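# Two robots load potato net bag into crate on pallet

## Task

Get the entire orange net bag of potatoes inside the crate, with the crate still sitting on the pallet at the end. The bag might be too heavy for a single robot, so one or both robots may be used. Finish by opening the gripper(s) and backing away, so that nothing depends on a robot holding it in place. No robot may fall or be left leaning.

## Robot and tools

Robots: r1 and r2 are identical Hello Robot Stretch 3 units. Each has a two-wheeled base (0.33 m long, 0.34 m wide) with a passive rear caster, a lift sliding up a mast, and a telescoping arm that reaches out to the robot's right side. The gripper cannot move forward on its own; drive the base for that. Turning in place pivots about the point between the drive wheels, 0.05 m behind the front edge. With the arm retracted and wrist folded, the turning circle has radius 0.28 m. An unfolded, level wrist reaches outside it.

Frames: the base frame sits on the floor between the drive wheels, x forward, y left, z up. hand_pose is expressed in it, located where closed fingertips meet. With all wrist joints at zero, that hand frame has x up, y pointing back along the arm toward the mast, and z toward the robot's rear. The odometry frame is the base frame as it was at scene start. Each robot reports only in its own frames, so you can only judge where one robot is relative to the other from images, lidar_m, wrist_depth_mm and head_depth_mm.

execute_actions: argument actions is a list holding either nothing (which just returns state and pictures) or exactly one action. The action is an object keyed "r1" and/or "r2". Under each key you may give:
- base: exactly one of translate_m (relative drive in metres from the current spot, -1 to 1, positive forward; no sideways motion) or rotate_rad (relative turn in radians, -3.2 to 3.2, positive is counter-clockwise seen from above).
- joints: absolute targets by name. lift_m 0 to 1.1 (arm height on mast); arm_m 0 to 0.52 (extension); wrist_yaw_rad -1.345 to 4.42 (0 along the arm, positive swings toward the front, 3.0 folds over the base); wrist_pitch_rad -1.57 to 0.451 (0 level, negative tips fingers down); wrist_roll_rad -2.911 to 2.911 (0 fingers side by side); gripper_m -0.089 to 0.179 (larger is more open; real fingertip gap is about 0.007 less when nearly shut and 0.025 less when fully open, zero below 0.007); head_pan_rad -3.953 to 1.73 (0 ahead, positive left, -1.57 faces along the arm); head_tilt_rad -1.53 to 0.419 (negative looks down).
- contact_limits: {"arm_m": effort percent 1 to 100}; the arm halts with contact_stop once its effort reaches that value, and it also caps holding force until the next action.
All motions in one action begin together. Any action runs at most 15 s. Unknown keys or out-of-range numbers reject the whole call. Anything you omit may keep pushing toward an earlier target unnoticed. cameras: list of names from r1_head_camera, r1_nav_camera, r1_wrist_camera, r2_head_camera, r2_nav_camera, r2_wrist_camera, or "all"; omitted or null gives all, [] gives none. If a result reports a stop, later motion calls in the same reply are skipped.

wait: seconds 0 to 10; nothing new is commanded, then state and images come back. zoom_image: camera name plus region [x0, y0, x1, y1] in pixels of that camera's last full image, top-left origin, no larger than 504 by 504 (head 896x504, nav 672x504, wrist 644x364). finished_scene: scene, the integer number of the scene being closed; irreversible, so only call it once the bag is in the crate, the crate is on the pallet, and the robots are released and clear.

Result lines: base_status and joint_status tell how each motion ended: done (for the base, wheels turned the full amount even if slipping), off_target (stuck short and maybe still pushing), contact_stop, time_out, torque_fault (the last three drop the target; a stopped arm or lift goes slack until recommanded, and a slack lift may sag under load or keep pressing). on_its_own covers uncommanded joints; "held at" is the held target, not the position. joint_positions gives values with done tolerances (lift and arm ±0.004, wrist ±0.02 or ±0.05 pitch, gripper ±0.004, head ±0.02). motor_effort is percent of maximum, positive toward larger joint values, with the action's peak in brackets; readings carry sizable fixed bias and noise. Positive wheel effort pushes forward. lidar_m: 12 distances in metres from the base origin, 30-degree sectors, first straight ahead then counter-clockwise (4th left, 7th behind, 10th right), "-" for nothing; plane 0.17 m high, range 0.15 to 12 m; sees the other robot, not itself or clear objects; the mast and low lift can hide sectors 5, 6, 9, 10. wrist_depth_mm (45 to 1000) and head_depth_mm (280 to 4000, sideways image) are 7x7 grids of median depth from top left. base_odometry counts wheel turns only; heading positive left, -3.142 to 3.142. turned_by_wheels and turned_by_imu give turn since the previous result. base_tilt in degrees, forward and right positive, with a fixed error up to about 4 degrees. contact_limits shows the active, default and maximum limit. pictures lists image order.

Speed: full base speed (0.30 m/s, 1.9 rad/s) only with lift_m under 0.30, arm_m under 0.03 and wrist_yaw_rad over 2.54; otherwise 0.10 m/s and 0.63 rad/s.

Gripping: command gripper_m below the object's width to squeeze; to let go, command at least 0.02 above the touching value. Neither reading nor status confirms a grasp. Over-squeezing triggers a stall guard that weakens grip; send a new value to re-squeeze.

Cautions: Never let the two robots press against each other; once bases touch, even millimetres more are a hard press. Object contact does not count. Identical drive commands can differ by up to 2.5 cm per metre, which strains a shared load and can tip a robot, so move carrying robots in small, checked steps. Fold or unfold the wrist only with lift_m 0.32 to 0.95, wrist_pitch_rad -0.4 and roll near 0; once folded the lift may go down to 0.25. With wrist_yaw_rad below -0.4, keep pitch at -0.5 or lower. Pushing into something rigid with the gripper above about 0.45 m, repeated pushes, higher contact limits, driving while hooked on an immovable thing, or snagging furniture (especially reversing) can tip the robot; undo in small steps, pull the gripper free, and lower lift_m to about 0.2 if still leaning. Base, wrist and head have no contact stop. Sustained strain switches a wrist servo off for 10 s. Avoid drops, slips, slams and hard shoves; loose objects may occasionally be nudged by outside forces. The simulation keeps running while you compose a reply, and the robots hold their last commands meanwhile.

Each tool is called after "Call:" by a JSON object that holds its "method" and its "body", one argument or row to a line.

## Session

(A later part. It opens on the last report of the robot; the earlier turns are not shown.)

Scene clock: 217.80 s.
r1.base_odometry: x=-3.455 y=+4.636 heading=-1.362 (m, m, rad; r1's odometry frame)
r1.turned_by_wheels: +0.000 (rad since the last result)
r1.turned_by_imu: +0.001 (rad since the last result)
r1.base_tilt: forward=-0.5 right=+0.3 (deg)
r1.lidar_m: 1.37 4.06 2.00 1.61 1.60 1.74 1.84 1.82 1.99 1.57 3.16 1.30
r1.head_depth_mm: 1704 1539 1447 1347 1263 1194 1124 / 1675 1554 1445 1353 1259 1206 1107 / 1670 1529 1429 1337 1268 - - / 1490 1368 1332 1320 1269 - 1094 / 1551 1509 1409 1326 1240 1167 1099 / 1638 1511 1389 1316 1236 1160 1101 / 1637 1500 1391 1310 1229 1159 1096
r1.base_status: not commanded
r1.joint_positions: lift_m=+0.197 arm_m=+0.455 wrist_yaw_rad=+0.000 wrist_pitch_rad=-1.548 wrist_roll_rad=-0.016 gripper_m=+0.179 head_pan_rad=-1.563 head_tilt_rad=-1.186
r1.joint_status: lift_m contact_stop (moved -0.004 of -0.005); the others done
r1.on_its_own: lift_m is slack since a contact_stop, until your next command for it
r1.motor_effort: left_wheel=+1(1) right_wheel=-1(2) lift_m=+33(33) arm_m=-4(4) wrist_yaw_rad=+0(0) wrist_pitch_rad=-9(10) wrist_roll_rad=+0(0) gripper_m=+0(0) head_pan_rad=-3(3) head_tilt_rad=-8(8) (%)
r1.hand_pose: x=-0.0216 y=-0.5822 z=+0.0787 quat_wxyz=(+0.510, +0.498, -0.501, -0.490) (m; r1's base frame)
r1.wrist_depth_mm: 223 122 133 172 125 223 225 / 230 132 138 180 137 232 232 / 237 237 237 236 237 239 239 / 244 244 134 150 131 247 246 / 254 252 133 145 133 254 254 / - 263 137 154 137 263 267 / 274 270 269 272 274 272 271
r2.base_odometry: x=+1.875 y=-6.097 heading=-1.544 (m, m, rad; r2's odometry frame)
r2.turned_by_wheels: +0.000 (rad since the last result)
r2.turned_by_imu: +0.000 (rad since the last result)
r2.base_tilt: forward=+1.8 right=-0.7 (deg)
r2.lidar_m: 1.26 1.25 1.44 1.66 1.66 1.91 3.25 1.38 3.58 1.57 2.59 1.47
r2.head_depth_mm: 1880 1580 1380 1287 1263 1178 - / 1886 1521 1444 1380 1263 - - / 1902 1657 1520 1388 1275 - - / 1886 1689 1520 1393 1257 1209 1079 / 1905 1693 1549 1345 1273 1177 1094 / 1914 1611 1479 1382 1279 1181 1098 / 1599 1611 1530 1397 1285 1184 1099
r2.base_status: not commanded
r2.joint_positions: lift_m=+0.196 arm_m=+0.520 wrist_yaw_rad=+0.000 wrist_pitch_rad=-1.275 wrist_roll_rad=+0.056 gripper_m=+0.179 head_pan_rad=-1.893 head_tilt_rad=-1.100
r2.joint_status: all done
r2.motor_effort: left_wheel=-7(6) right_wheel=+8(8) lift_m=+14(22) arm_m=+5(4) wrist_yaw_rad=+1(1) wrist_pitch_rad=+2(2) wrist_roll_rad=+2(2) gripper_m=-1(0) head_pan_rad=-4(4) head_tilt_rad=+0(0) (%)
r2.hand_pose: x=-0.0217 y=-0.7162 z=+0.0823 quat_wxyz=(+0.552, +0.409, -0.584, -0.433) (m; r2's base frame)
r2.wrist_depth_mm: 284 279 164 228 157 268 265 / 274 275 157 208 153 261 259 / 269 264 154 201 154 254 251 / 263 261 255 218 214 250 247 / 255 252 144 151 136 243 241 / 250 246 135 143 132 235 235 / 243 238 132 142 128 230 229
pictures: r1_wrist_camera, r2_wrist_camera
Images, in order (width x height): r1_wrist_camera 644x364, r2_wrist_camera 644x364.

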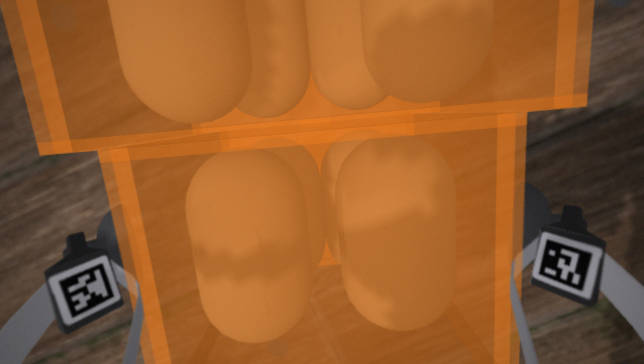

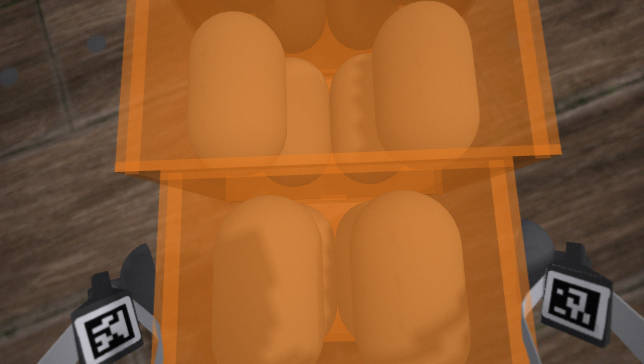

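Good. Grip and lift.

Call:
{"method": "execute_actions", "body": {
  "actions": [
    {"r1":{"joints":{"gripper_m":0.06}},"r2":{"joints":{"gripper_m":0.06}}}
  ],
  "cameras": []
}}

Call:
{"method": "execute_actions", "body": {
  "actions": [
    {"r1":{"joints":{"lift_m":0.63,"head_pan_rad":-1.0,"head_tilt_rad":-0.95}},"r2":{"joints":{"lift_m":0.63,"head_pan_rad":-2.1,"head_tilt_rad":-0.95}}}
  ],
  "cameras": ["r1_head_camera","r2_head_camera"]
}}

Scene clock: 224.10 s.
r1.base_odometry: x=-3.455 y=+4.636 heading=-1.363 (m, m, rad; r1's odometry frame)
r1.turned_by_wheels: +0.000 (rad since the last result)
r1.turned_by_imu: +0.001 (rad since the last result)
r1.base_tilt: forward=-0.4 right=+0.3 (deg)
r1.lidar_m: 1.36 4.08 2.00 1.61 1.60 1.74 1.84 1.82 1.98 1.58 3.17 1.30
r1.head_depth_mm: 1703 1559 1446 1348 1267 1189 1121 / 1696 1561 1443 1343 1258 1203 1106 / 1681 1539 1421 1342 1278 - - / 1518 1372 1326 1327 1276 - 1090 / 1560 1525 1417 1321 1243 1162 1098 / 1633 1519 1404 1316 1235 1164 1094 / 1627 1501 1399 1313 1231 1153 1088
r1.base_status: not commanded
r1.joint_positions: lift_m=+0.201 arm_m=+0.455 wrist_yaw_rad=+0.000 wrist_pitch_rad=-1.555 wrist_roll_rad=-0.016 gripper_m=+0.062 head_pan_rad=-1.563 head_tilt_rad=-1.186
r1.joint_status: all done
r1.on_its_own: lift_m is slack since a contact_stop, until your next command for it (your +0.195 is given up)
r1.motor_effort: left_wheel=+0(1) right_wheel=+1(3) lift_m=+33(33) arm_m=-4(5) wrist_yaw_rad=+0(0) wrist_pitch_rad=-6(9) wrist_roll_rad=+0(0) gripper_m=-29(100) head_pan_rad=-2(3) head_tilt_rad=-8(8) (%)
r1.hand_pose: x=-0.0216 y=-0.5804 z=+0.0833 quat_wxyz=(+0.508, +0.500, -0.499, -0.492) (m; r1's base frame)
r1.wrist_depth_mm: 227 127 136 175 128 226 228 / 234 138 144 184 142 236 235 / 242 242 241 240 240 244 243 / 249 249 137 150 135 251 252 / 258 256 138 149 138 - 260 / 266 - 143 159 144 271 270 / 278 275 277 278 281 278 278
r2.base_odometry: x=+1.875 y=-6.097 heading=-1.544 (m, m, rad; r2's odometry frame)
r2.turned_by_wheels: +0.000 (rad since the last result)
r2.turned_by_imu: +0.001 (rad since the last result)
r2.base_tilt: forward=+1.8 right=-0.8 (deg)
r2.lidar_m: 1.26 1.26 1.44 1.66 1.66 1.90 3.26 1.37 3.59 1.57 2.58 1.46
r2.head_depth_mm: 1881 1568 1381 1294 1259 1177 - / 1897 1520 1444 1378 1259 - - / 1881 1655 1523 1377 1275 - - / 1913 1694 1530 1398 1258 1219 1080 / 1893 1700 1553 1361 1273 1177 1094 / 1913 1606 1480 1376 1283 1181 1097 / 1603 1610 1546 1402 1281 1183 1102
r2.base_status: not commanded
r2.joint_positions: lift_m=+0.196 arm_m=+0.520 wrist_yaw_rad=-0.001 wrist_pitch_rad=-1.274 wrist_roll_rad=+0.057 gripper_m=+0.062 head_pan_rad=-1.893 head_tilt_rad=-1.100
r2.joint_status: all done
r2.motor_effort: left_wheel=-5(12) right_wheel=+4(14) lift_m=+14(15) arm_m=+5(4) wrist_yaw_rad=+1(1) wrist_pitch_rad=+2(2) wrist_roll_rad=+2(2) gripper_m=-38(100) head_pan_rad=-3(4) head_tilt_rad=+0(0) (%)
r2.hand_pose: x=-0.0217 y=-0.7163 z=+0.0824 quat_wxyz=(+0.552, +0.408, -0.584, -0.433) (m; r2's base frame)
r2.wrist_depth_mm: 290 286 190 227 163 271 267 / 279 275 159 209 155 265 262 / 274 270 158 204 157 256 254 / 264 262 258 216 217 251 249 / 261 256 149 153 139 244 240 / 251 250 138 147 134 237 237 / 245 240 135 145 130 232 230
pictures: none
No camera images: the call's "cameras" was empty. Leave "cameras" out to get every camera's image.

Scene clock: 228.90 s.
r1.base_odometry: x=-3.455 y=+4.636 heading=-1.363 (m, m, rad; r1's odometry frame)
r1.turned_by_wheels: +0.000 (rad since the last result)
r1.turned_by_imu: +0.001 (rad since the last result)
r1.base_tilt: forward=-0.5 right=+0.3 (deg)
r1.lidar_m: 1.36 4.06 2.01 1.61 1.60 1.74 1.84 1.82 1.99 1.58 3.17 1.30
r1.head_depth_mm: 2426 2027 1678 921 1341 1231 - / 2430 2027 1734 1517 1342 1215 1122 / 2423 1984 1684 1509 1331 1209 1122 / 2362 1981 1607 1490 1331 1203 - / 2345 1833 1542 1416 1322 1194 1104 / 2303 1816 1583 1353 1315 1177 1084 / 2280 1707 1558 1371 1281 1181 1075
r1.base_status: not commanded
r1.joint_positions: lift_m=+0.629 arm_m=+0.455 wrist_yaw_rad=+0.000 wrist_pitch_rad=-1.526 wrist_roll_rad=-0.016 gripper_m=+0.084 head_pan_rad=-1.007 head_tilt_rad=-0.952
r1.joint_status: all done
r1.on_its_own: gripper_m is held at +0.083, not at your +0.060, by its stall guard, which is still easing
r1.motor_effort: left_wheel=+0(1) right_wheel=+0(1) lift_m=+53(58) arm_m=-4(3) wrist_yaw_rad=-1(0) wrist_pitch_rad=-17(20) wrist_roll_rad=+0(0) gripper_m=-21(29) head_pan_rad=+5(37) head_tilt_rad=+1(28) (%)
r1.hand_pose: x=-0.0216 y=-0.5878 z=+0.5109 quat_wxyz=(+0.515, +0.493, -0.506, -0.485) (m; r1's base frame)
r1.wrist_depth_mm: 635 632 147 191 139 641 642 / 651 655 151 193 152 657 660 / 671 660 210 215 677 684 679 / 679 690 142 154 139 691 700 / 692 709 140 151 140 - 724 / 714 748 143 158 143 748 734 / 764 763 755 767 756 767 765
r2.base_odometry: x=+1.875 y=-6.097 heading=-1.544 (m, m, rad; r2's odometry frame)
r2.turned_by_wheels: +0.000 (rad since the last result)
r2.turned_by_imu: +0.001 (rad since the last result)
r2.base_tilt: forward=+1.8 right=-0.7 (deg)
r2.lidar_m: 1.25 1.25 1.44 1.66 1.66 1.91 3.27 1.37 3.58 1.56 2.59 1.47
r2.head_depth_mm: 2394 1762 1577 1403 1260 1197 1117 / 2405 2007 1594 1382 1314 1219 - / 2431 2026 1590 1453 1362 - - / 2454 2032 1675 1517 - 1203 - / 2457 2038 1743 1579 1324 1209 1098 / 2456 2047 1786 1493 1351 1210 1100 / 2479 2106 - 970 1358 1216 1101
r2.base_status: not commanded
r2.joint_positions: lift_m=+0.629 arm_m=+0.520 wrist_yaw_rad=-0.001 wrist_pitch_rad=-1.261 wrist_roll_rad=+0.057 gripper_m=+0.087 head_pan_rad=-2.093 head_tilt_rad=-0.951
r2.joint_status: all done
r2.on_its_own: gripper_m is held at +0.085, not at your +0.060, by its stall guard, which is still easing
r2.motor_effort: left_wheel=-2(5) right_wheel=+1(5) lift_m=+61(65) arm_m=+2(5) wrist_yaw_rad=+1(1) wrist_pitch_rad=-2(3) wrist_roll_rad=+2(2) gripper_m=-25(39) head_pan_rad=-5(24) head_tilt_rad=+2(15) (%)
r2.hand_pose: x=-0.0217 y=-0.7199 z=+0.5163 quat_wxyz=(+0.554, +0.404, -0.587, -0.429) (m; r2's base frame)
r2.wrist_depth_mm: 766 750 209 243 204 724 699 / 755 727 181 715 175 720 672 / 743 699 170 222 167 676 651 / 706 697 690 216 216 668 653 / 689 671 155 159 144 658 638 / 671 673 139 147 136 631 612 / 647 641 134 145 132 610 606
pictures: r1_head_camera (sideways: a quarter turn clockwise sets it upright), r2_head_camera (sideways: a quarter turn clockwise sets it upright)
Images, in order (width x height): r1_head_camera 896x504, r2_head_camera 896x504.

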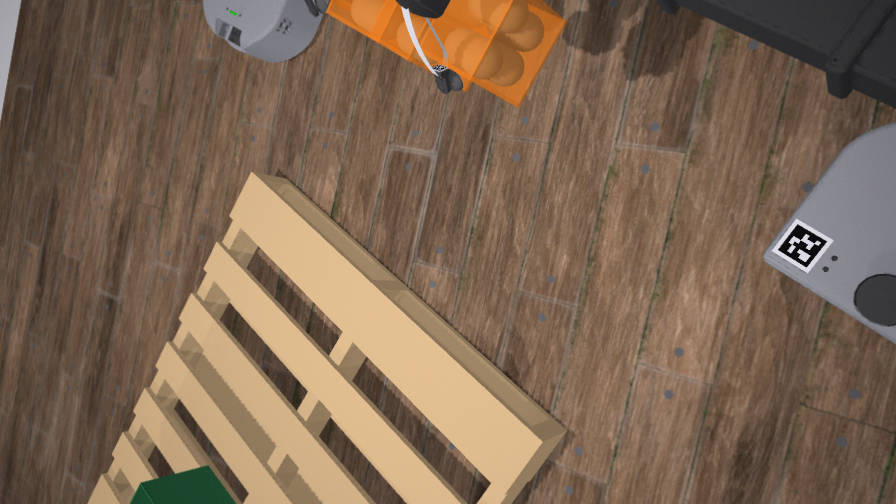

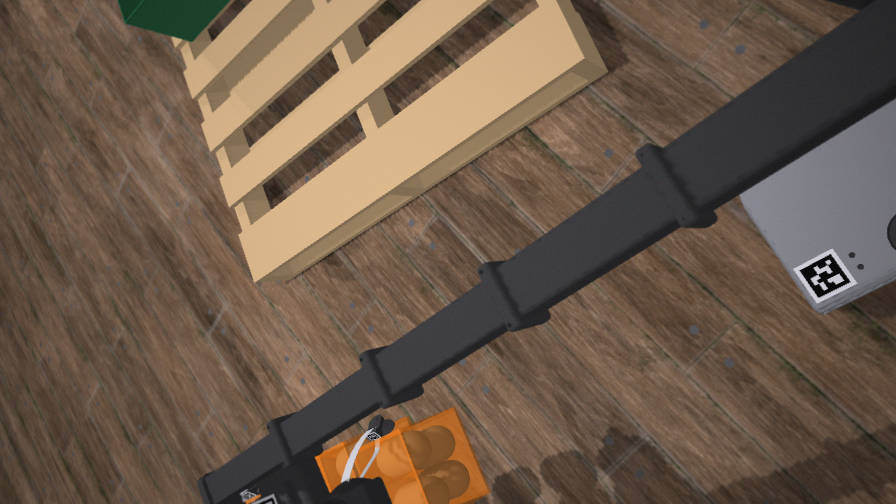

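Call:
{"method": "execute_actions", "body": {
  "actions": [
    {"r1":{"base":{"rotate_rad":0.06}},"r2":{"base":{"translate_m":-0.035}}}
  ],
  "cameras": []
}}

Call:
{"method": "execute_actions", "body": {
  "actions": [
    {"r1":{"base":{"translate_m":0.45},"joints":{"arm_m":0.44}},"r2":{"base":{"translate_m":-0.45}}}
  ],
  "cameras": ["r1_head_camera","r2_head_camera"]
}}

Scene clock: 241.67 s.
r1.base_odometry: x=-3.455 y=+4.636 heading=-1.303 (m, m, rad; r1's odometry frame)
r1.turned_by_wheels: +0.060 (rad since the last result)
r1.turned_by_imu: +0.060 (rad since the last result)
r1.base_tilt: forward=-0.5 right=+0.2 (deg)
r1.lidar_m: 5.74 3.59 1.93 1.60 1.59 1.79 1.83 1.82 2.04 1.57 3.16 1.30
r1.head_depth_mm: 2449 2046 1699 937 1329 1235 - / 2400 2021 1735 1522 1346 1216 1118 / 2399 2003 1645 1499 1345 1203 1119 / 2342 1968 1576 1491 1328 1197 - / 2345 1843 1570 1411 1326 1191 1103 / 2306 1786 1588 1355 1295 1183 1081 / 2288 1625 1559 1355 1302 1175 1070
r1.base_status: done
r1.joint_positions: lift_m=+0.629 arm_m=+0.455 wrist_yaw_rad=-0.002 wrist_pitch_rad=-1.523 wrist_roll_rad=-0.012 gripper_m=+0.091 head_pan_rad=-1.007 head_tilt_rad=-0.952
r1.joint_status: not commanded
r1.on_its_own: gripper_m is held at +0.090, not at your +0.060, by its stall guard, which is not easing now
r1.motor_effort: left_wheel=-2(6) right_wheel=+4(14) lift_m=+53(53) arm_m=-3(4) wrist_yaw_rad=+2(2) wrist_pitch_rad=-18(19) wrist_roll_rad=-2(3) gripper_m=-20(21) head_pan_rad=+3(3) head_tilt_rad=+1(1) (%)
r1.hand_pose: x=-0.0216 y=-0.5884 z=+0.5109 quat_wxyz=(+0.514, +0.490, -0.509, -0.486) (m; r1's base frame)
r1.wrist_depth_mm: 626 633 147 194 142 640 639 / 651 654 151 194 148 657 663 / 662 672 663 220 667 675 673 / 679 694 143 158 140 694 698 / 700 712 141 151 140 - 721 / 680 751 142 157 142 738 738 / 756 766 749 751 754 763 764
r2.base_odometry: x=+1.874 y=-6.062 heading=-1.544 (m, m, rad; r2's odometry frame)
r2.turned_by_wheels: +0.000 (rad since the last result)
r2.turned_by_imu: +0.001 (rad since the last result)
r2.base_tilt: forward=+1.8 right=-0.6 (deg)
r2.lidar_m: 1.29 1.29 1.48 1.65 1.65 1.89 3.20 1.34 3.57 1.56 2.65 1.50
r2.head_depth_mm: 2400 1711 1588 1402 1264 1195 1112 / 2398 2013 1616 1382 1297 1212 - / 2454 2020 1595 1437 1361 - - / 2444 2029 1637 1506 - 1200 - / 2445 2027 1743 1566 1325 1209 1100 / 2484 2037 1792 1504 1347 1211 1103 / 2473 2095 - 970 1357 1216 1099
r2.base_status: done
r2.joint_positions: lift_m=+0.629 arm_m=+0.520 wrist_yaw_rad=-0.002 wrist_pitch_rad=-1.263 wrist_roll_rad=+0.064 gripper_m=+0.100 head_pan_rad=-2.093 head_tilt_rad=-0.951
r2.joint_status: not commanded
r2.on_its_own: gripper_m is held at +0.098, not at your +0.060, by its stall guard, which is not easing now
r2.motor_effort: left_wheel=-2(11) right_wheel=+2(5) lift_m=+61(61) arm_m=+2(1) wrist_yaw_rad=+1(3) wrist_pitch_rad=-2(3) wrist_roll_rad=-1(2) gripper_m=-21(23) head_pan_rad=-4(4) head_tilt_rad=+1(0) (%)
r2.hand_pose: x=-0.0218 y=-0.7194 z=+0.5162 quat_wxyz=(+0.552, +0.403, -0.589, -0.432) (m; r2's base frame)
r2.wrist_depth_mm: 785 743 208 242 207 724 702 / 746 747 183 272 178 697 674 / 724 723 170 222 167 680 667 / 687 693 692 217 215 669 650 / 703 683 157 161 144 647 638 / 679 663 140 147 137 635 604 / 651 639 134 144 132 613 603
pictures: none
No camera images: the call's "cameras" was empty. Leave "cameras" out to get every camera's image.

Scene clock: 247.37 s.
r1.base_odometry: x=-3.336 y=+4.202 heading=-1.303 (m, m, rad; r1's odometry frame)
r1.turned_by_wheels: +0.000 (rad since the last result)
r1.turned_by_imu: -0.005 (rad since the last result)
r1.base_tilt: forward=-0.3 right=+0.4 (deg)
r1.lidar_m: 5.41 3.94 2.10 1.75 1.74 1.94 2.25 2.25 2.52 1.54 1.09 0.89
r1.head_depth_mm: 2463 2054 1610 930 1325 1233 - / 2471 2010 1666 1388 1328 1216 1122 / 2406 1985 1618 1428 1250 1210 1129 / 2361 1989 1599 1421 1249 1184 - / 2355 1770 1505 1401 1232 1188 1104 / 2299 1648 1434 1395 1273 1182 1078 / 2294 1594 1496 1344 1305 1175 1077
r1.base_status: done
r1.joint_positions: lift_m=+0.629 arm_m=+0.440 wrist_yaw_rad=-0.002 wrist_pitch_rad=-1.532 wrist_roll_rad=-0.012 gripper_m=+0.091 head_pan_rad=-1.007 head_tilt_rad=-0.952
r1.joint_status: all done
r1.on_its_own: gripper_m is held at +0.090, not at your +0.060, by its stall guard, which is not easing now
r1.motor_effort: left_wheel=+0(1) right_wheel=+2(10) lift_m=+53(53) arm_m=-5(5) wrist_yaw_rad=+2(2) wrist_pitch_rad=-15(23) wrist_roll_rad=-2(2) gripper_m=-20(20) head_pan_rad=+4(4) head_tilt_rad=+2(1) (%)
r1.hand_pose: x=-0.0216 y=-0.5713 z=+0.5110 quat_wxyz=(+0.512, +0.493, -0.507, -0.488) (m; r1's base frame)
r1.wrist_depth_mm: 532 512 148 196 143 630 652 / 591 531 152 196 149 657 655 / 655 665 542 222 683 677 681 / 685 564 145 162 141 687 708 / 639 577 141 151 140 - 736 / 606 623 142 157 142 754 741 / 761 760 763 752 752 769 776
r2.base_odometry: x=+1.862 y=-5.613 heading=-1.544 (m, m, rad; r2's odometry frame)
r2.turned_by_wheels: +0.000 (rad since the last result)
r2.turned_by_imu: +0.004 (rad since the last result)
r2.base_tilt: forward=+1.8 right=-0.7 (deg)
r2.lidar_m: 1.72 1.72 1.78 1.53 1.53 1.75 3.03 0.94 1.17 1.54 3.20 1.99
r2.head_depth_mm: 2398 1676 1541 1374 1262 1201 1116 / 2424 1700 1482 1407 1244 1198 - / 2437 2018 1608 1414 1248 - - / 2448 2034 1637 1390 - 1125 - / 2459 2034 1644 1445 1226 1192 1098 / 2490 2037 1789 1418 1347 1216 1101 / 2491 2093 1059 963 1355 1213 1098
r2.base_status: done
r2.joint_positions: lift_m=+0.629 arm_m=+0.520 wrist_yaw_rad=-0.002 wrist_pitch_rad=-1.272 wrist_roll_rad=+0.064 gripper_m=+0.100 head_pan_rad=-2.093 head_tilt_rad=-0.951
r2.joint_status: not commanded
r2.on_its_own: gripper_m is held at +0.098, not at your +0.060, by its stall guard, which is not easing now
r2.motor_effort: left_wheel=-2(6) right_wheel=+3(3) lift_m=+62(61) arm_m=+2(1) wrist_yaw_rad=+1(2) wrist_pitch_rad=+1(7) wrist_roll_rad=-1(1) gripper_m=-21(22) head_pan_rad=-5(4) head_tilt_rad=+0(1) (%)
r2.hand_pose: x=-0.0217 y=-0.7173 z=+0.5157 quat_wxyz=(+0.550, +0.406, -0.587, -0.434) (m; r2's base frame)
r2.wrist_depth_mm: 771 751 210 242 205 592 590 / 728 730 185 265 180 578 568 / 739 719 172 225 169 559 566 / 698 689 677 217 211 551 550 / 687 678 665 165 145 537 532 / 657 670 140 148 136 633 530 / 649 629 134 144 132 515 504
pictures: r1_head_camera (sideways: a quarter turn clockwise sets it upright), r2_head_camera (sideways: a quarter turn clockwise sets it upright)
Images, in order (width x height): r1_head_camera 896x504, r2_head_camera 896x504.

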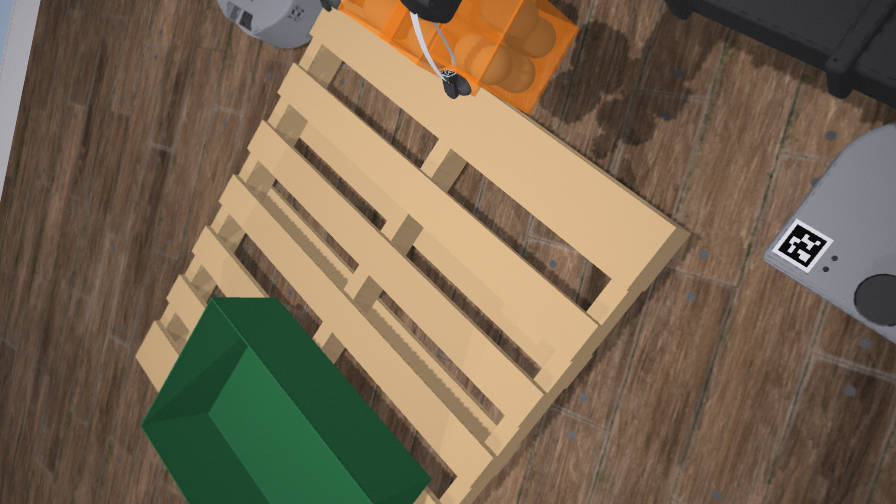

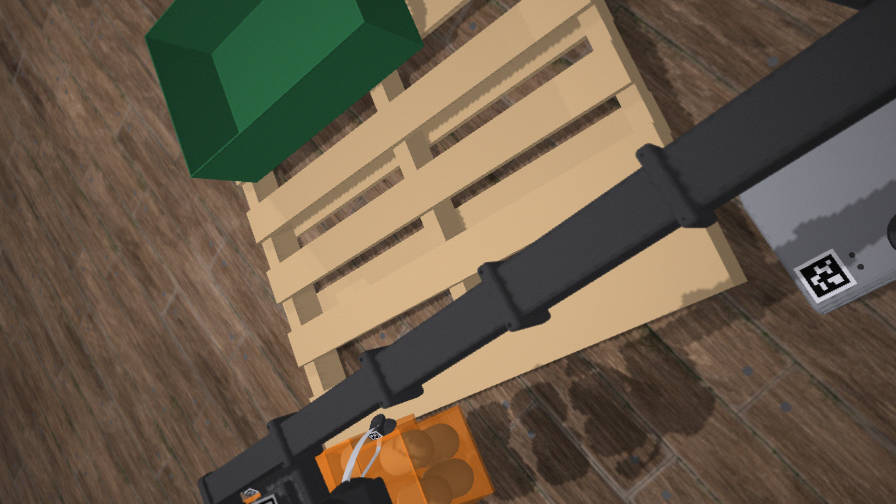

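Call:
{"method": "execute_actions", "body": {
  "actions": [
    {"r1":{"base":{"translate_m":0.45},"joints":{"arm_m":0.412,"head_pan_rad":-1.3,"head_tilt_rad":-1.1}},"r2":{"base":{"translate_m":-0.45},"joints":{"head_pan_rad":-1.9,"head_tilt_rad":-1.2}}}
  ],
  "cameras": ["r1_head_camera","r2_head_camera"]
}}

Scene clock: 257.47 s.
r1.base_odometry: x=-3.217 y=+3.768 heading=-1.303 (m, m, rad; r1's odometry frame)
r1.turned_by_wheels: +0.000 (rad since the last result)
r1.turned_by_imu: -0.004 (rad since the last result)
r1.base_tilt: forward=-0.3 right=+0.3 (deg)
r1.lidar_m: 5.15 4.34 2.29 1.90 1.89 2.11 2.68 2.67 2.97 1.52 0.53 0.60
r1.head_depth_mm: 820 - 1518 - - 1180 1111 / 1661 1546 923 1282 1248 - - / 1910 1599 1323 1292 1203 1211 - / 1886 1573 1408 1328 1226 - - / 1869 1437 1333 1255 1245 1190 1095 / 1861 1430 1358 1211 1259 1166 1084 / 1848 1365 1328 1229 1248 1158 1073
r1.base_status: done
r1.joint_positions: lift_m=+0.629 arm_m=+0.412 wrist_yaw_rad=-0.002 wrist_pitch_rad=-1.532 wrist_roll_rad=-0.012 gripper_m=+0.091 head_pan_rad=-1.293 head_tilt_rad=-1.086
r1.joint_status: all done
r1.on_its_own: gripper_m is held at +0.090, not at your +0.060, by its stall guard, which is not easing now
r1.motor_effort: left_wheel=-1(0) right_wheel=+2(8) lift_m=+53(53) arm_m=-4(8) wrist_yaw_rad=+2(2) wrist_pitch_rad=-15(26) wrist_roll_rad=-2(2) gripper_m=-19(20) head_pan_rad=-3(25) head_tilt_rad=-8(27) (%)
r1.hand_pose: x=-0.0216 y=-0.5432 z=+0.5110 quat_wxyz=(+0.512, +0.493, -0.507, -0.488) (m; r1's base frame)
r1.wrist_depth_mm: 439 512 147 195 143 520 629 / 438 526 152 196 149 535 659 / 438 553 553 221 545 554 672 / 434 564 145 163 141 564 697 / 432 575 141 152 140 - 723 / 461 735 142 156 142 760 754 / 762 774 756 775 757 768 779
r2.base_odometry: x=+1.850 y=-5.163 heading=-1.544 (m, m, rad; r2's odometry frame)
r2.turned_by_wheels: +0.000 (rad since the last result)
r2.turned_by_imu: +0.005 (rad since the last result)
r2.base_tilt: forward=+1.8 right=-0.7 (deg)
r2.lidar_m: 2.15 2.15 1.64 1.41 1.41 1.63 2.82 0.70 0.62 1.51 3.32 2.49
r2.head_depth_mm: 1435 1351 1267 1239 1224 - - / 1439 1391 1299 1223 - - 1100 / 1423 1395 1255 - 1152 - 1085 / 1691 1484 1399 1315 1152 1149 1103 / 1710 1410 1318 1283 1212 1176 1104 / - 918 1304 1237 1165 1178 1105 / 1465 1459 1351 1229 1135 1176 1111
r2.base_status: done
r2.joint_positions: lift_m=+0.629 arm_m=+0.520 wrist_yaw_rad=-0.002 wrist_pitch_rad=-1.272 wrist_roll_rad=+0.064 gripper_m=+0.100 head_pan_rad=-1.907 head_tilt_rad=-1.185
r2.joint_status: all done
r2.on_its_own: gripper_m is held at +0.098, not at your +0.060, by its stall guard, which is not easing now
r2.motor_effort: left_wheel=-3(7) right_wheel=+3(3) lift_m=+62(61) arm_m=+1(1) wrist_yaw_rad=+2(1) wrist_pitch_rad=+1(9) wrist_roll_rad=-1(1) gripper_m=-22(22) head_pan_rad=+4(25) head_tilt_rad=-6(26) (%)
r2.hand_pose: x=-0.0217 y=-0.7173 z=+0.5157 quat_wxyz=(+0.550, +0.406, -0.587, -0.434) (m; r2's base frame)
r2.wrist_depth_mm: 765 755 211 240 204 587 438 / 740 723 185 266 180 567 439 / 713 732 173 224 170 561 419 / 700 567 557 217 211 543 400 / 673 559 545 166 145 537 408 / 674 688 141 148 138 518 385 / 646 519 134 144 132 513 415
pictures: r1_head_camera (sideways: a quarter turn clockwise sets it upright), r2_head_camera (sideways: a quarter turn clockwise sets it upright)
Images, in order (width x height): r1_head_camera 896x504, r2_head_camera 896x504.

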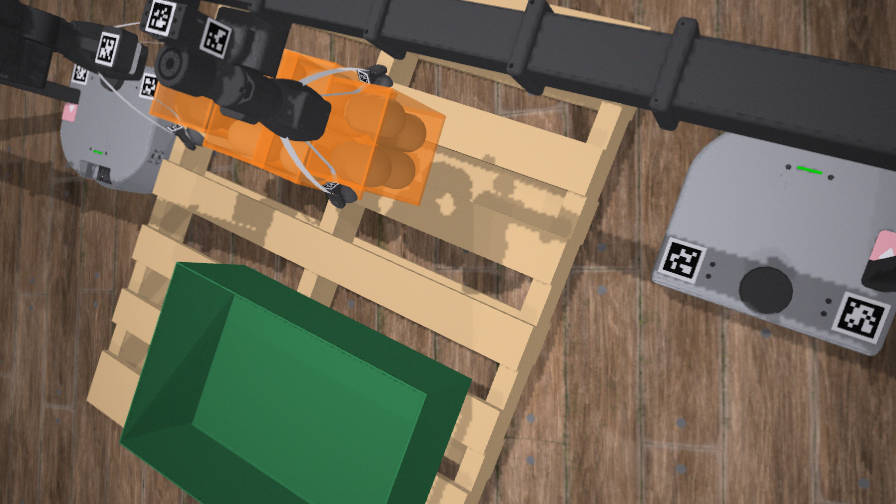

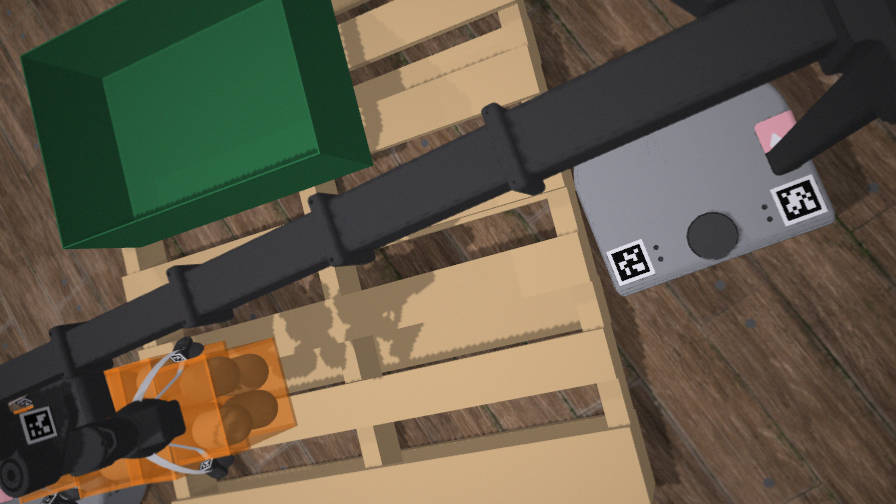

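Call:
{"method": "execute_actions", "body": {
  "actions": [
    {"r1":{"base":{"translate_m":0.05}},"r2":{"base":{"rotate_rad":-0.07}}}
  ],
  "cameras": []
}}

Call:
{"method": "execute_actions", "body": {
  "actions": [
    {"r1":{"base":{"translate_m":0.45},"joints":{"head_pan_rad":-1.57}},"r2":{"base":{"translate_m":-0.45},"joints":{"head_pan_rad":-1.57,"head_tilt_rad":-1.1}}}
  ],
  "cameras": ["r1_head_camera","r2_head_camera","r1_wrist_camera","r2_wrist_camera"]
}}

Scene clock: 265.90 s.
r1.base_odometry: x=-3.204 y=+3.720 heading=-1.303 (m, m, rad; r1's odometry frame)
r1.turned_by_wheels: +0.000 (rad since the last result)
r1.turned_by_imu: +0.000 (rad since the last result)
r1.base_tilt: forward=-0.4 right=+0.4 (deg)
r1.lidar_m: 5.10 4.38 2.31 1.91 1.91 2.12 2.73 2.72 3.04 1.01 0.50 0.60
r1.head_depth_mm: 822 - 1390 - - 1171 1111 / 1904 1549 924 1273 1191 - - / 1913 1594 1378 1269 1243 1213 - / 1884 1552 1365 1329 1230 - - / 1867 1439 1363 1247 1247 1180 1098 / 1846 1420 1341 1215 1263 1164 1084 / 1842 1412 1309 1222 1251 1158 1083
r1.base_status: done
r1.joint_positions: lift_m=+0.629 arm_m=+0.412 wrist_yaw_rad=+0.000 wrist_pitch_rad=-1.532 wrist_roll_rad=-0.018 gripper_m=+0.091 head_pan_rad=-1.293 head_tilt_rad=-1.086
r1.joint_status: not commanded
r1.on_its_own: gripper_m is held at +0.090, not at your +0.060, by its stall guard, which is not easing now
r1.motor_effort: left_wheel=-1(4) right_wheel=+1(7) lift_m=+53(53) arm_m=-4(4) wrist_yaw_rad=+1(2) wrist_pitch_rad=-15(15) wrist_roll_rad=+1(3) gripper_m=-20(20) head_pan_rad=-2(2) head_tilt_rad=-8(8) (%)
r1.hand_pose: x=-0.0216 y=-0.5432 z=+0.5110 quat_wxyz=(+0.514, +0.495, -0.505, -0.486) (m; r1's base frame)
r1.wrist_depth_mm: 373 455 148 195 143 519 633 / 384 480 152 195 149 530 652 / 401 550 552 219 544 550 670 / 415 544 145 162 141 564 700 / 421 510 141 152 141 - 731 / 427 739 142 156 142 747 744 / 750 761 759 758 747 763 768
r2.base_odometry: x=+1.850 y=-5.163 heading=-1.614 (m, m, rad; r2's odometry frame)
r2.turned_by_wheels: -0.070 (rad since the last result)
r2.turned_by_imu: -0.070 (rad since the last result)
r2.base_tilt: forward=+1.8 right=-0.7 (deg)
r2.lidar_m: 2.16 2.15 1.71 1.42 1.41 1.57 2.52 0.75 0.62 1.51 3.31 2.62
r2.head_depth_mm: 1673 1300 1260 1222 1234 - - / 1406 1386 1265 1218 - - 1097 / 1424 1390 1245 - 1155 - 1085 / 1413 1350 1309 1302 1156 1152 1099 / 1718 1504 1339 1244 1216 1171 1107 / - 920 1311 1224 1153 1177 1110 / 1464 1384 1356 1277 1134 1170 1106
r2.base_status: done
r2.joint_positions: lift_m=+0.629 arm_m=+0.520 wrist_yaw_rad=+0.002 wrist_pitch_rad=-1.272 wrist_roll_rad=+0.057 gripper_m=+0.100 head_pan_rad=-1.907 head_tilt_rad=-1.185
r2.joint_status: not commanded
r2.on_its_own: gripper_m is held at +0.098, not at your +0.060, by its stall guard, which is not easing now
r2.motor_effort: left_wheel=+3(8) right_wheel=-3(10) lift_m=+61(61) arm_m=+1(0) wrist_yaw_rad=-1(6) wrist_pitch_rad=+1(1) wrist_roll_rad=+2(8) gripper_m=-21(22) head_pan_rad=+4(3) head_tilt_rad=-7(7) (%)
r2.hand_pose: x=-0.0215 y=-0.7173 z=+0.5157 quat_wxyz=(+0.553, +0.408, -0.584, -0.432) (m; r2's base frame)
r2.wrist_depth_mm: 770 625 203 240 207 487 583 / 743 604 186 581 180 494 560 / 724 591 173 226 169 507 542 / 700 577 184 216 217 519 534 / 675 556 546 166 146 529 402 / 673 549 142 147 138 522 412 / 644 529 133 143 131 514 400
pictures: none
No camera images: the call's "cameras" was empty. Leave "cameras" out to get every camera's image.

Scene clock: 271.47 s.
r1.base_odometry: x=-3.085 y=+3.286 heading=-1.303 (m, m, rad; r1's odometry frame)
r1.turned_by_wheels: +0.000 (rad since the last result)
r1.turned_by_imu: -0.004 (rad since the last result)
r1.base_tilt: forward=-0.5 right=+0.3 (deg)
r1.lidar_m: 4.82 4.79 2.49 2.06 2.05 2.28 3.17 3.15 0.43 0.42 0.44 3.02
r1.head_depth_mm: 1961 1633 1444 1289 1233 1203 1129 / 1911 1657 1546 1422 - - - / 1881 - 1215 1226 1259 - - / 1564 992 907 1243 1244 - - / 1838 1423 1360 1249 1237 1171 1103 / 1832 1633 1325 1196 1230 1170 1084 / 1849 1645 1494 1352 1239 1156 1077
r1.base_status: done
r1.joint_positions: lift_m=+0.629 arm_m=+0.412 wrist_yaw_rad=+0.000 wrist_pitch_rad=-1.533 wrist_roll_rad=-0.018 gripper_m=+0.091 head_pan_rad=-1.563 head_tilt_rad=-1.086
r1.joint_status: all done
r1.on_its_own: gripper_m is held at +0.090, not at your +0.060, by its stall guard, which is not easing now
r1.motor_effort: left_wheel=+0(2) right_wheel=+1(9) lift_m=+53(53) arm_m=-4(4) wrist_yaw_rad=+0(1) wrist_pitch_rad=-14(15) wrist_roll_rad=+1(1) gripper_m=-19(20) head_pan_rad=-3(23) head_tilt_rad=-7(8) (%)
r1.hand_pose: x=-0.0216 y=-0.5430 z=+0.5110 quat_wxyz=(+0.514, +0.495, -0.504, -0.486) (m; r1's base frame)
r1.wrist_depth_mm: 630 378 148 195 143 528 521 / 642 398 152 197 149 651 541 / 672 455 548 218 367 555 557 / 695 454 145 162 141 575 580 / 701 421 142 152 140 - 600 / 725 753 142 156 142 754 742 / 764 756 756 451 763 781 757
r2.base_odometry: x=+1.869 y=-4.713 heading=-1.614 (m, m, rad; r2's odometry frame)
r2.turned_by_wheels: +0.000 (rad since the last result)
r2.turned_by_imu: +0.004 (rad since the last result)
r2.base_tilt: forward=+1.8 right=-0.7 (deg)
r2.lidar_m: 2.58 2.57 1.53 1.27 1.26 1.41 2.26 6.08 0.54 0.53 3.46 3.09
r2.head_depth_mm: 1874 1681 1506 1357 1263 1179 - / 1879 1674 1380 - 1252 - - / 1969 1389 1354 1223 1160 - - / 1057 1024 1331 1226 1228 1148 1095 / 1863 1561 1370 1281 1247 1161 1094 / 1916 1710 1474 1331 1185 1165 1096 / 1913 1713 1451 1297 1176 1173 1099
r2.base_status: done
r2.joint_positions: lift_m=+0.629 arm_m=+0.520 wrist_yaw_rad=+0.002 wrist_pitch_rad=-1.273 wrist_roll_rad=+0.057 gripper_m=+0.100 head_pan_rad=-1.577 head_tilt_rad=-1.100
r2.joint_status: all done
r2.on_its_own: gripper_m is held at +0.098, not at your +0.060, by its stall guard, which is not easing now
r2.motor_effort: left_wheel=+2(3) right_wheel=-1(8) lift_m=+62(61) arm_m=+1(1) wrist_yaw_rad=-1(1) wrist_pitch_rad=+1(1) wrist_roll_rad=+2(2) gripper_m=-22(22) head_pan_rad=+4(32) head_tilt_rad=+1(12) (%)
r2.hand_pose: x=-0.0215 y=-0.7171 z=+0.5157 quat_wxyz=(+0.553, +0.409, -0.584, -0.432) (m; r2's base frame)
r2.wrist_depth_mm: 632 631 203 241 206 510 709 / 620 607 186 578 181 481 688 / 607 585 174 225 170 457 676 / 588 576 184 218 213 435 655 / 581 567 357 168 146 437 639 / 563 546 142 148 137 527 628 / 555 533 134 143 132 448 609
pictures: r1_head_camera (sideways: a quarter turn clockwise sets it upright), r1_wrist_camera, r2_head_camera (sideways: a quarter turn clockwise sets it upright), r2_wrist_camera
Images, in order (width x height): r1_head_camera 896x504, r1_wrist_camera 644x364, r2_head_camera 896x504, r2_wrist_camera 644x364.

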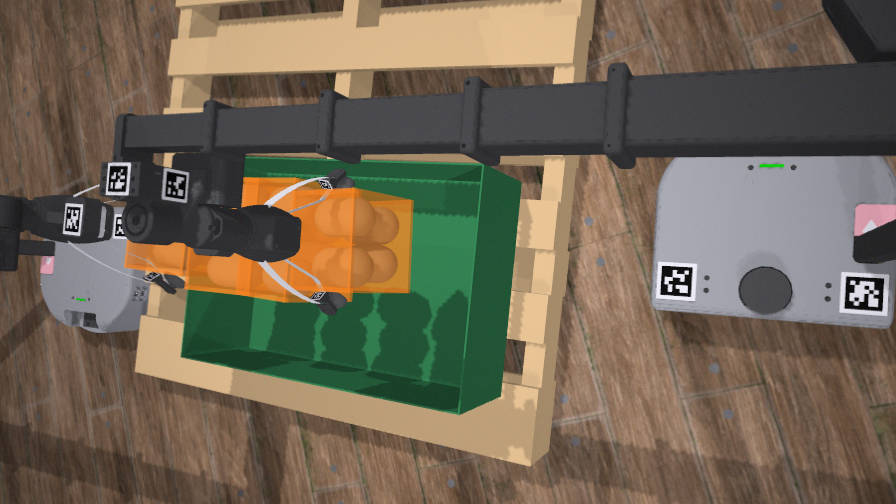

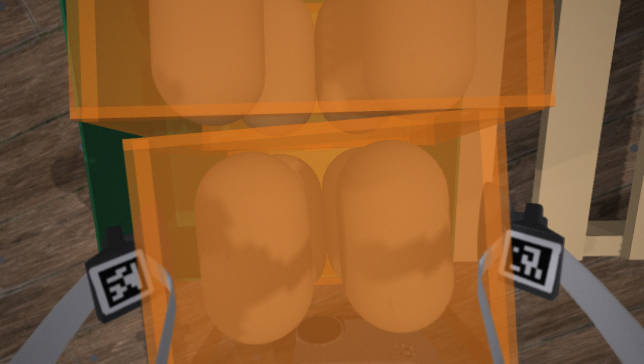

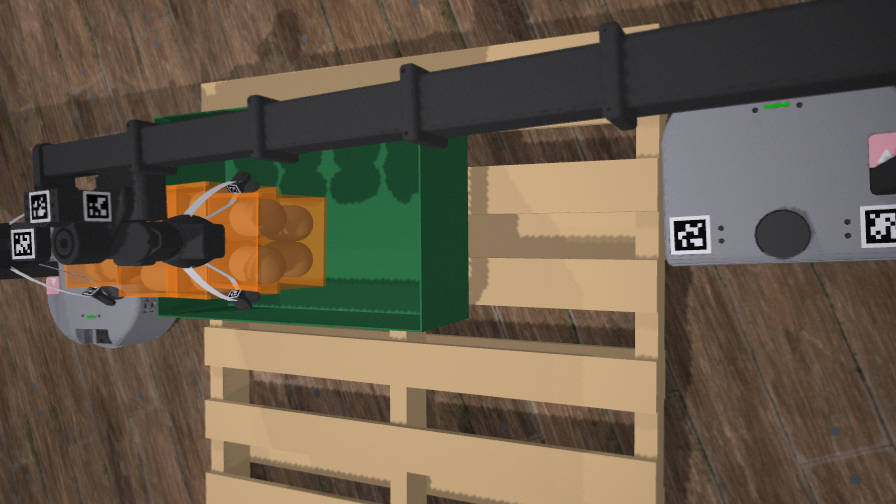

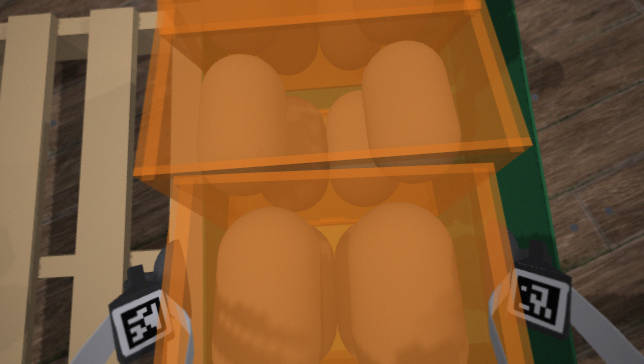

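Call:
{"method": "execute_actions", "body": {
  "actions": [
    {"r1":{"base":{"translate_m":0.05},"joints":{"arm_m":0.44}},"r2":{"base":{"translate_m":-0.05},"joints":{"arm_m":0.492}}}
  ],
  "cameras": []
}}

Call:
{"method": "execute_actions", "body": {
  "actions": [
    {"r1":{"joints":{"lift_m":0.5}},"r2":{"joints":{"lift_m":0.5}}}
  ],
  "cameras": ["r1_head_camera","r2_head_camera"]
}}

Scene clock: 278.90 s.
r1.base_odometry: x=-3.071 y=+3.238 heading=-1.303 (m, m, rad; r1's odometry frame)
r1.turned_by_wheels: +0.000 (rad since the last result)
r1.turned_by_imu: +0.000 (rad since the last result)
r1.base_tilt: forward=-0.3 right=+0.1 (deg)
r1.lidar_m: 4.78 4.83 2.52 2.08 2.07 2.30 3.21 3.19 0.44 0.42 0.44 2.99
r1.head_depth_mm: 1928 1622 1425 1314 1258 1188 1132 / 1936 1625 1436 1372 - - - / 1940 - 1339 1252 1236 - - / 1606 1005 922 1244 1230 - - / 1847 1488 1324 1235 1238 1173 1100 / 1841 1658 1438 1227 1224 1169 1086 / 1848 1641 1487 1357 1249 1158 1080
r1.base_status: done
r1.joint_positions: lift_m=+0.629 arm_m=+0.440 wrist_yaw_rad=+0.000 wrist_pitch_rad=-1.534 wrist_roll_rad=-0.018 gripper_m=+0.091 head_pan_rad=-1.563 head_tilt_rad=-1.086
r1.joint_status: all done
r1.on_its_own: gripper_m is held at +0.090, not at your +0.060, by its stall guard, which is not easing now
r1.motor_effort: left_wheel=+0(2) right_wheel=+1(7) lift_m=+53(53) arm_m=+1(5) wrist_yaw_rad=+1(1) wrist_pitch_rad=-14(14) wrist_roll_rad=+1(1) gripper_m=-20(20) head_pan_rad=-3(3) head_tilt_rad=-7(7) (%)
r1.hand_pose: x=-0.0216 y=-0.5703 z=+0.5110 quat_wxyz=(+0.514, +0.495, -0.504, -0.487) (m; r1's base frame)
r1.wrist_depth_mm: 627 343 148 195 143 405 524 / 655 361 152 197 150 406 539 / 674 464 506 219 491 448 557 / 708 455 145 163 141 565 570 / 706 713 141 151 140 - 595 / 735 - 142 156 142 749 753 / 757 753 755 754 754 769 778
r2.base_odometry: x=+1.871 y=-4.663 heading=-1.614 (m, m, rad; r2's odometry frame)
r2.turned_by_wheels: +0.000 (rad since the last result)
r2.turned_by_imu: +0.001 (rad since the last result)
r2.base_tilt: forward=+1.8 right=-0.7 (deg)
r2.lidar_m: 2.63 2.62 1.51 1.25 1.25 1.39 2.23 6.05 0.54 0.52 0.55 3.18
r2.head_depth_mm: 1874 1675 1516 1371 1273 1179 - / 1872 1663 1513 - 1141 - - / 1949 1030 1343 1216 1234 - - / 938 1030 1314 1220 1225 1151 1092 / 1869 1464 1345 1224 1168 1171 1101 / 1909 1704 1446 1295 1183 1169 1096 / 1925 1721 1427 1297 1241 1169 1098
r2.base_status: done
r2.joint_positions: lift_m=+0.629 arm_m=+0.492 wrist_yaw_rad=+0.002 wrist_pitch_rad=-1.273 wrist_roll_rad=+0.057 gripper_m=+0.100 head_pan_rad=-1.577 head_tilt_rad=-1.100
r2.joint_status: all done
r2.on_its_own: gripper_m is held at +0.098, not at your +0.060, by its stall guard, which is not easing now
r2.motor_effort: left_wheel=+1(4) right_wheel=-1(6) lift_m=+62(62) arm_m=-4(4) wrist_yaw_rad=-1(2) wrist_pitch_rad=+1(1) wrist_roll_rad=+2(2) gripper_m=-21(20) head_pan_rad=+4(4) head_tilt_rad=+0(1) (%)
r2.hand_pose: x=-0.0215 y=-0.6896 z=+0.5157 quat_wxyz=(+0.553, +0.409, -0.584, -0.432) (m; r2's base frame)
r2.wrist_depth_mm: 629 616 202 241 207 703 714 / 690 604 186 598 180 693 689 / 594 577 174 226 171 675 676 / 596 566 183 216 216 655 664 / 563 553 428 168 146 454 645 / 559 674 141 149 137 420 626 / 538 383 134 143 132 388 617
pictures: none
No camera images: the call's "cameras" was empty. Leave "cameras" out to get every camera's image.

Scene clock: 280.90 s.
r1.base_odometry: x=-3.071 y=+3.238 heading=-1.303 (m, m, rad; r1's odometry frame)
r1.turned_by_wheels: +0.000 (rad since the last result)
r1.turned_by_imu: +0.000 (rad since the last result)
r1.base_tilt: forward=-0.4 right=+0.2 (deg)
r1.lidar_m: 4.79 4.85 2.52 2.08 2.07 2.30 3.20 3.18 0.43 0.42 0.44 2.99
r1.head_depth_mm: 1923 1635 1421 1317 1245 1202 1141 / 1914 1568 1397 1279 1249 1193 - / 1867 1583 1356 1252 1234 - - / 915 1269 1056 1136 1239 - - / 1819 1499 1351 1242 1228 1165 1092 / 1856 1664 1449 1220 1227 1171 1084 / 1842 1634 1486 1355 1251 1158 1075
r1.base_status: not commanded
r1.joint_positions: lift_m=+0.500 arm_m=+0.440 wrist_yaw_rad=+0.000 wrist_pitch_rad=-1.534 wrist_roll_rad=-0.018 gripper_m=+0.091 head_pan_rad=-1.563 head_tilt_rad=-1.086
r1.joint_status: all done
r1.on_its_own: gripper_m is held at +0.090, not at your +0.060, by its stall guard, which is not easing now
r1.motor_effort: left_wheel=+0(0) right_wheel=+0(1) lift_m=+41(48) arm_m=+2(2) wrist_yaw_rad=+0(0) wrist_pitch_rad=-14(14) wrist_roll_rad=+1(1) gripper_m=-20(20) head_pan_rad=-3(1) head_tilt_rad=-8(7) (%)
r1.hand_pose: x=-0.0216 y=-0.5703 z=+0.3815 quat_wxyz=(+0.514, +0.495, -0.504, -0.487) (m; r1's base frame)
r1.wrist_depth_mm: 254 300 148 195 143 327 244 / 252 315 152 196 149 326 245 / 252 361 408 220 409 352 259 / 257 357 145 163 141 352 262 / 262 333 141 152 140 - 277 / 585 391 142 156 142 358 462 / 276 308 288 300 295 307 278
r2.base_odometry: x=+1.871 y=-4.663 heading=-1.614 (m, m, rad; r2's odometry frame)
r2.turned_by_wheels: +0.000 (rad since the last result)
r2.turned_by_imu: +0.000 (rad since the last result)
r2.base_tilt: forward=+1.8 right=-0.7 (deg)
r2.lidar_m: 2.62 2.62 1.51 1.25 1.25 1.39 2.23 6.02 0.54 0.52 0.55 3.17
r2.head_depth_mm: 1868 1670 1506 1375 1263 1167 1105 / 1895 1676 1390 1240 1154 - - / 1876 1748 1316 1226 1221 - - / 999 1164 1102 1219 1226 1155 1096 / 1662 1465 1349 1218 1160 1166 1095 / 1906 1702 1448 1297 1179 1171 1098 / 1920 1712 1428 1300 1238 1171 1099
r2.base_status: not commanded
r2.joint_positions: lift_m=+0.500 arm_m=+0.492 wrist_yaw_rad=+0.002 wrist_pitch_rad=-1.273 wrist_roll_rad=+0.057 gripper_m=+0.100 head_pan_rad=-1.577 head_tilt_rad=-1.100
r2.joint_status: all done
r2.on_its_own: gripper_m is held at +0.098, not at your +0.060, by its stall guard, which is not easing now
r2.motor_effort: left_wheel=+2(2) right_wheel=-1(2) lift_m=+35(56) arm_m=-4(5) wrist_yaw_rad=-1(2) wrist_pitch_rad=+1(1) wrist_roll_rad=+2(2) gripper_m=-21(21) head_pan_rad=+4(4) head_tilt_rad=+0(1) (%)
r2.hand_pose: x=-0.0215 y=-0.6896 z=+0.3867 quat_wxyz=(+0.553, +0.409, -0.584, -0.432) (m; r2's base frame)
r2.wrist_depth_mm: 481 339 203 241 204 324 582 / 474 336 188 443 181 328 552 / 465 326 174 226 170 331 546 / 443 323 183 217 216 342 530 / 433 318 419 168 145 344 265 / 430 277 141 148 137 396 248 / 474 348 134 142 131 357 262
pictures: r1_head_camera (sideways: a quarter turn clockwise sets it upright), r2_head_camera (sideways: a quarter turn clockwise sets it upright)
Images, in order (width x height): r1_head_camera 896x504, r2_head_camera 896x504.

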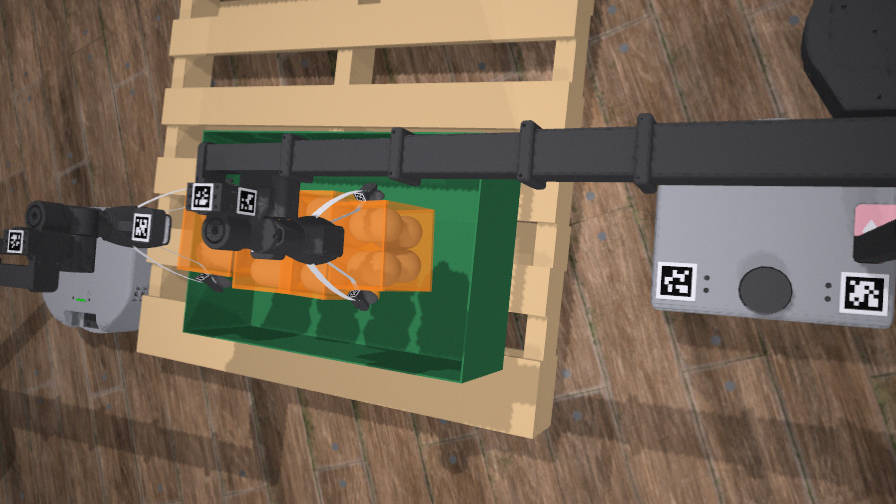

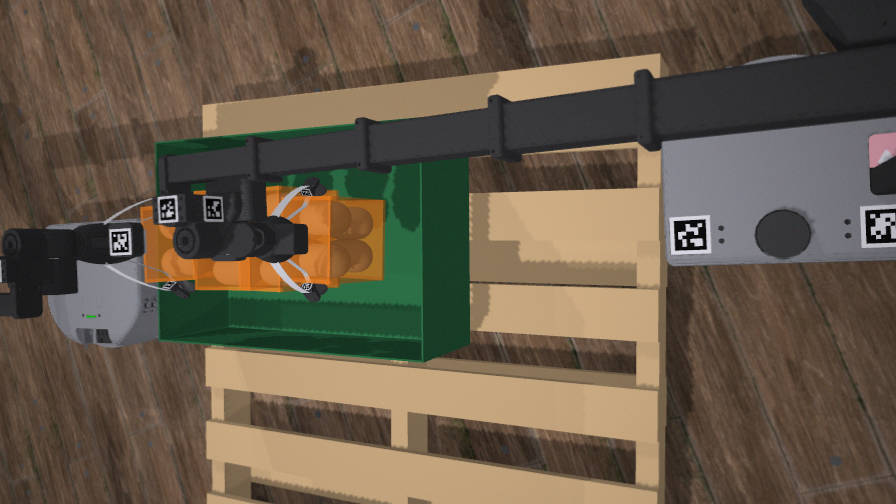

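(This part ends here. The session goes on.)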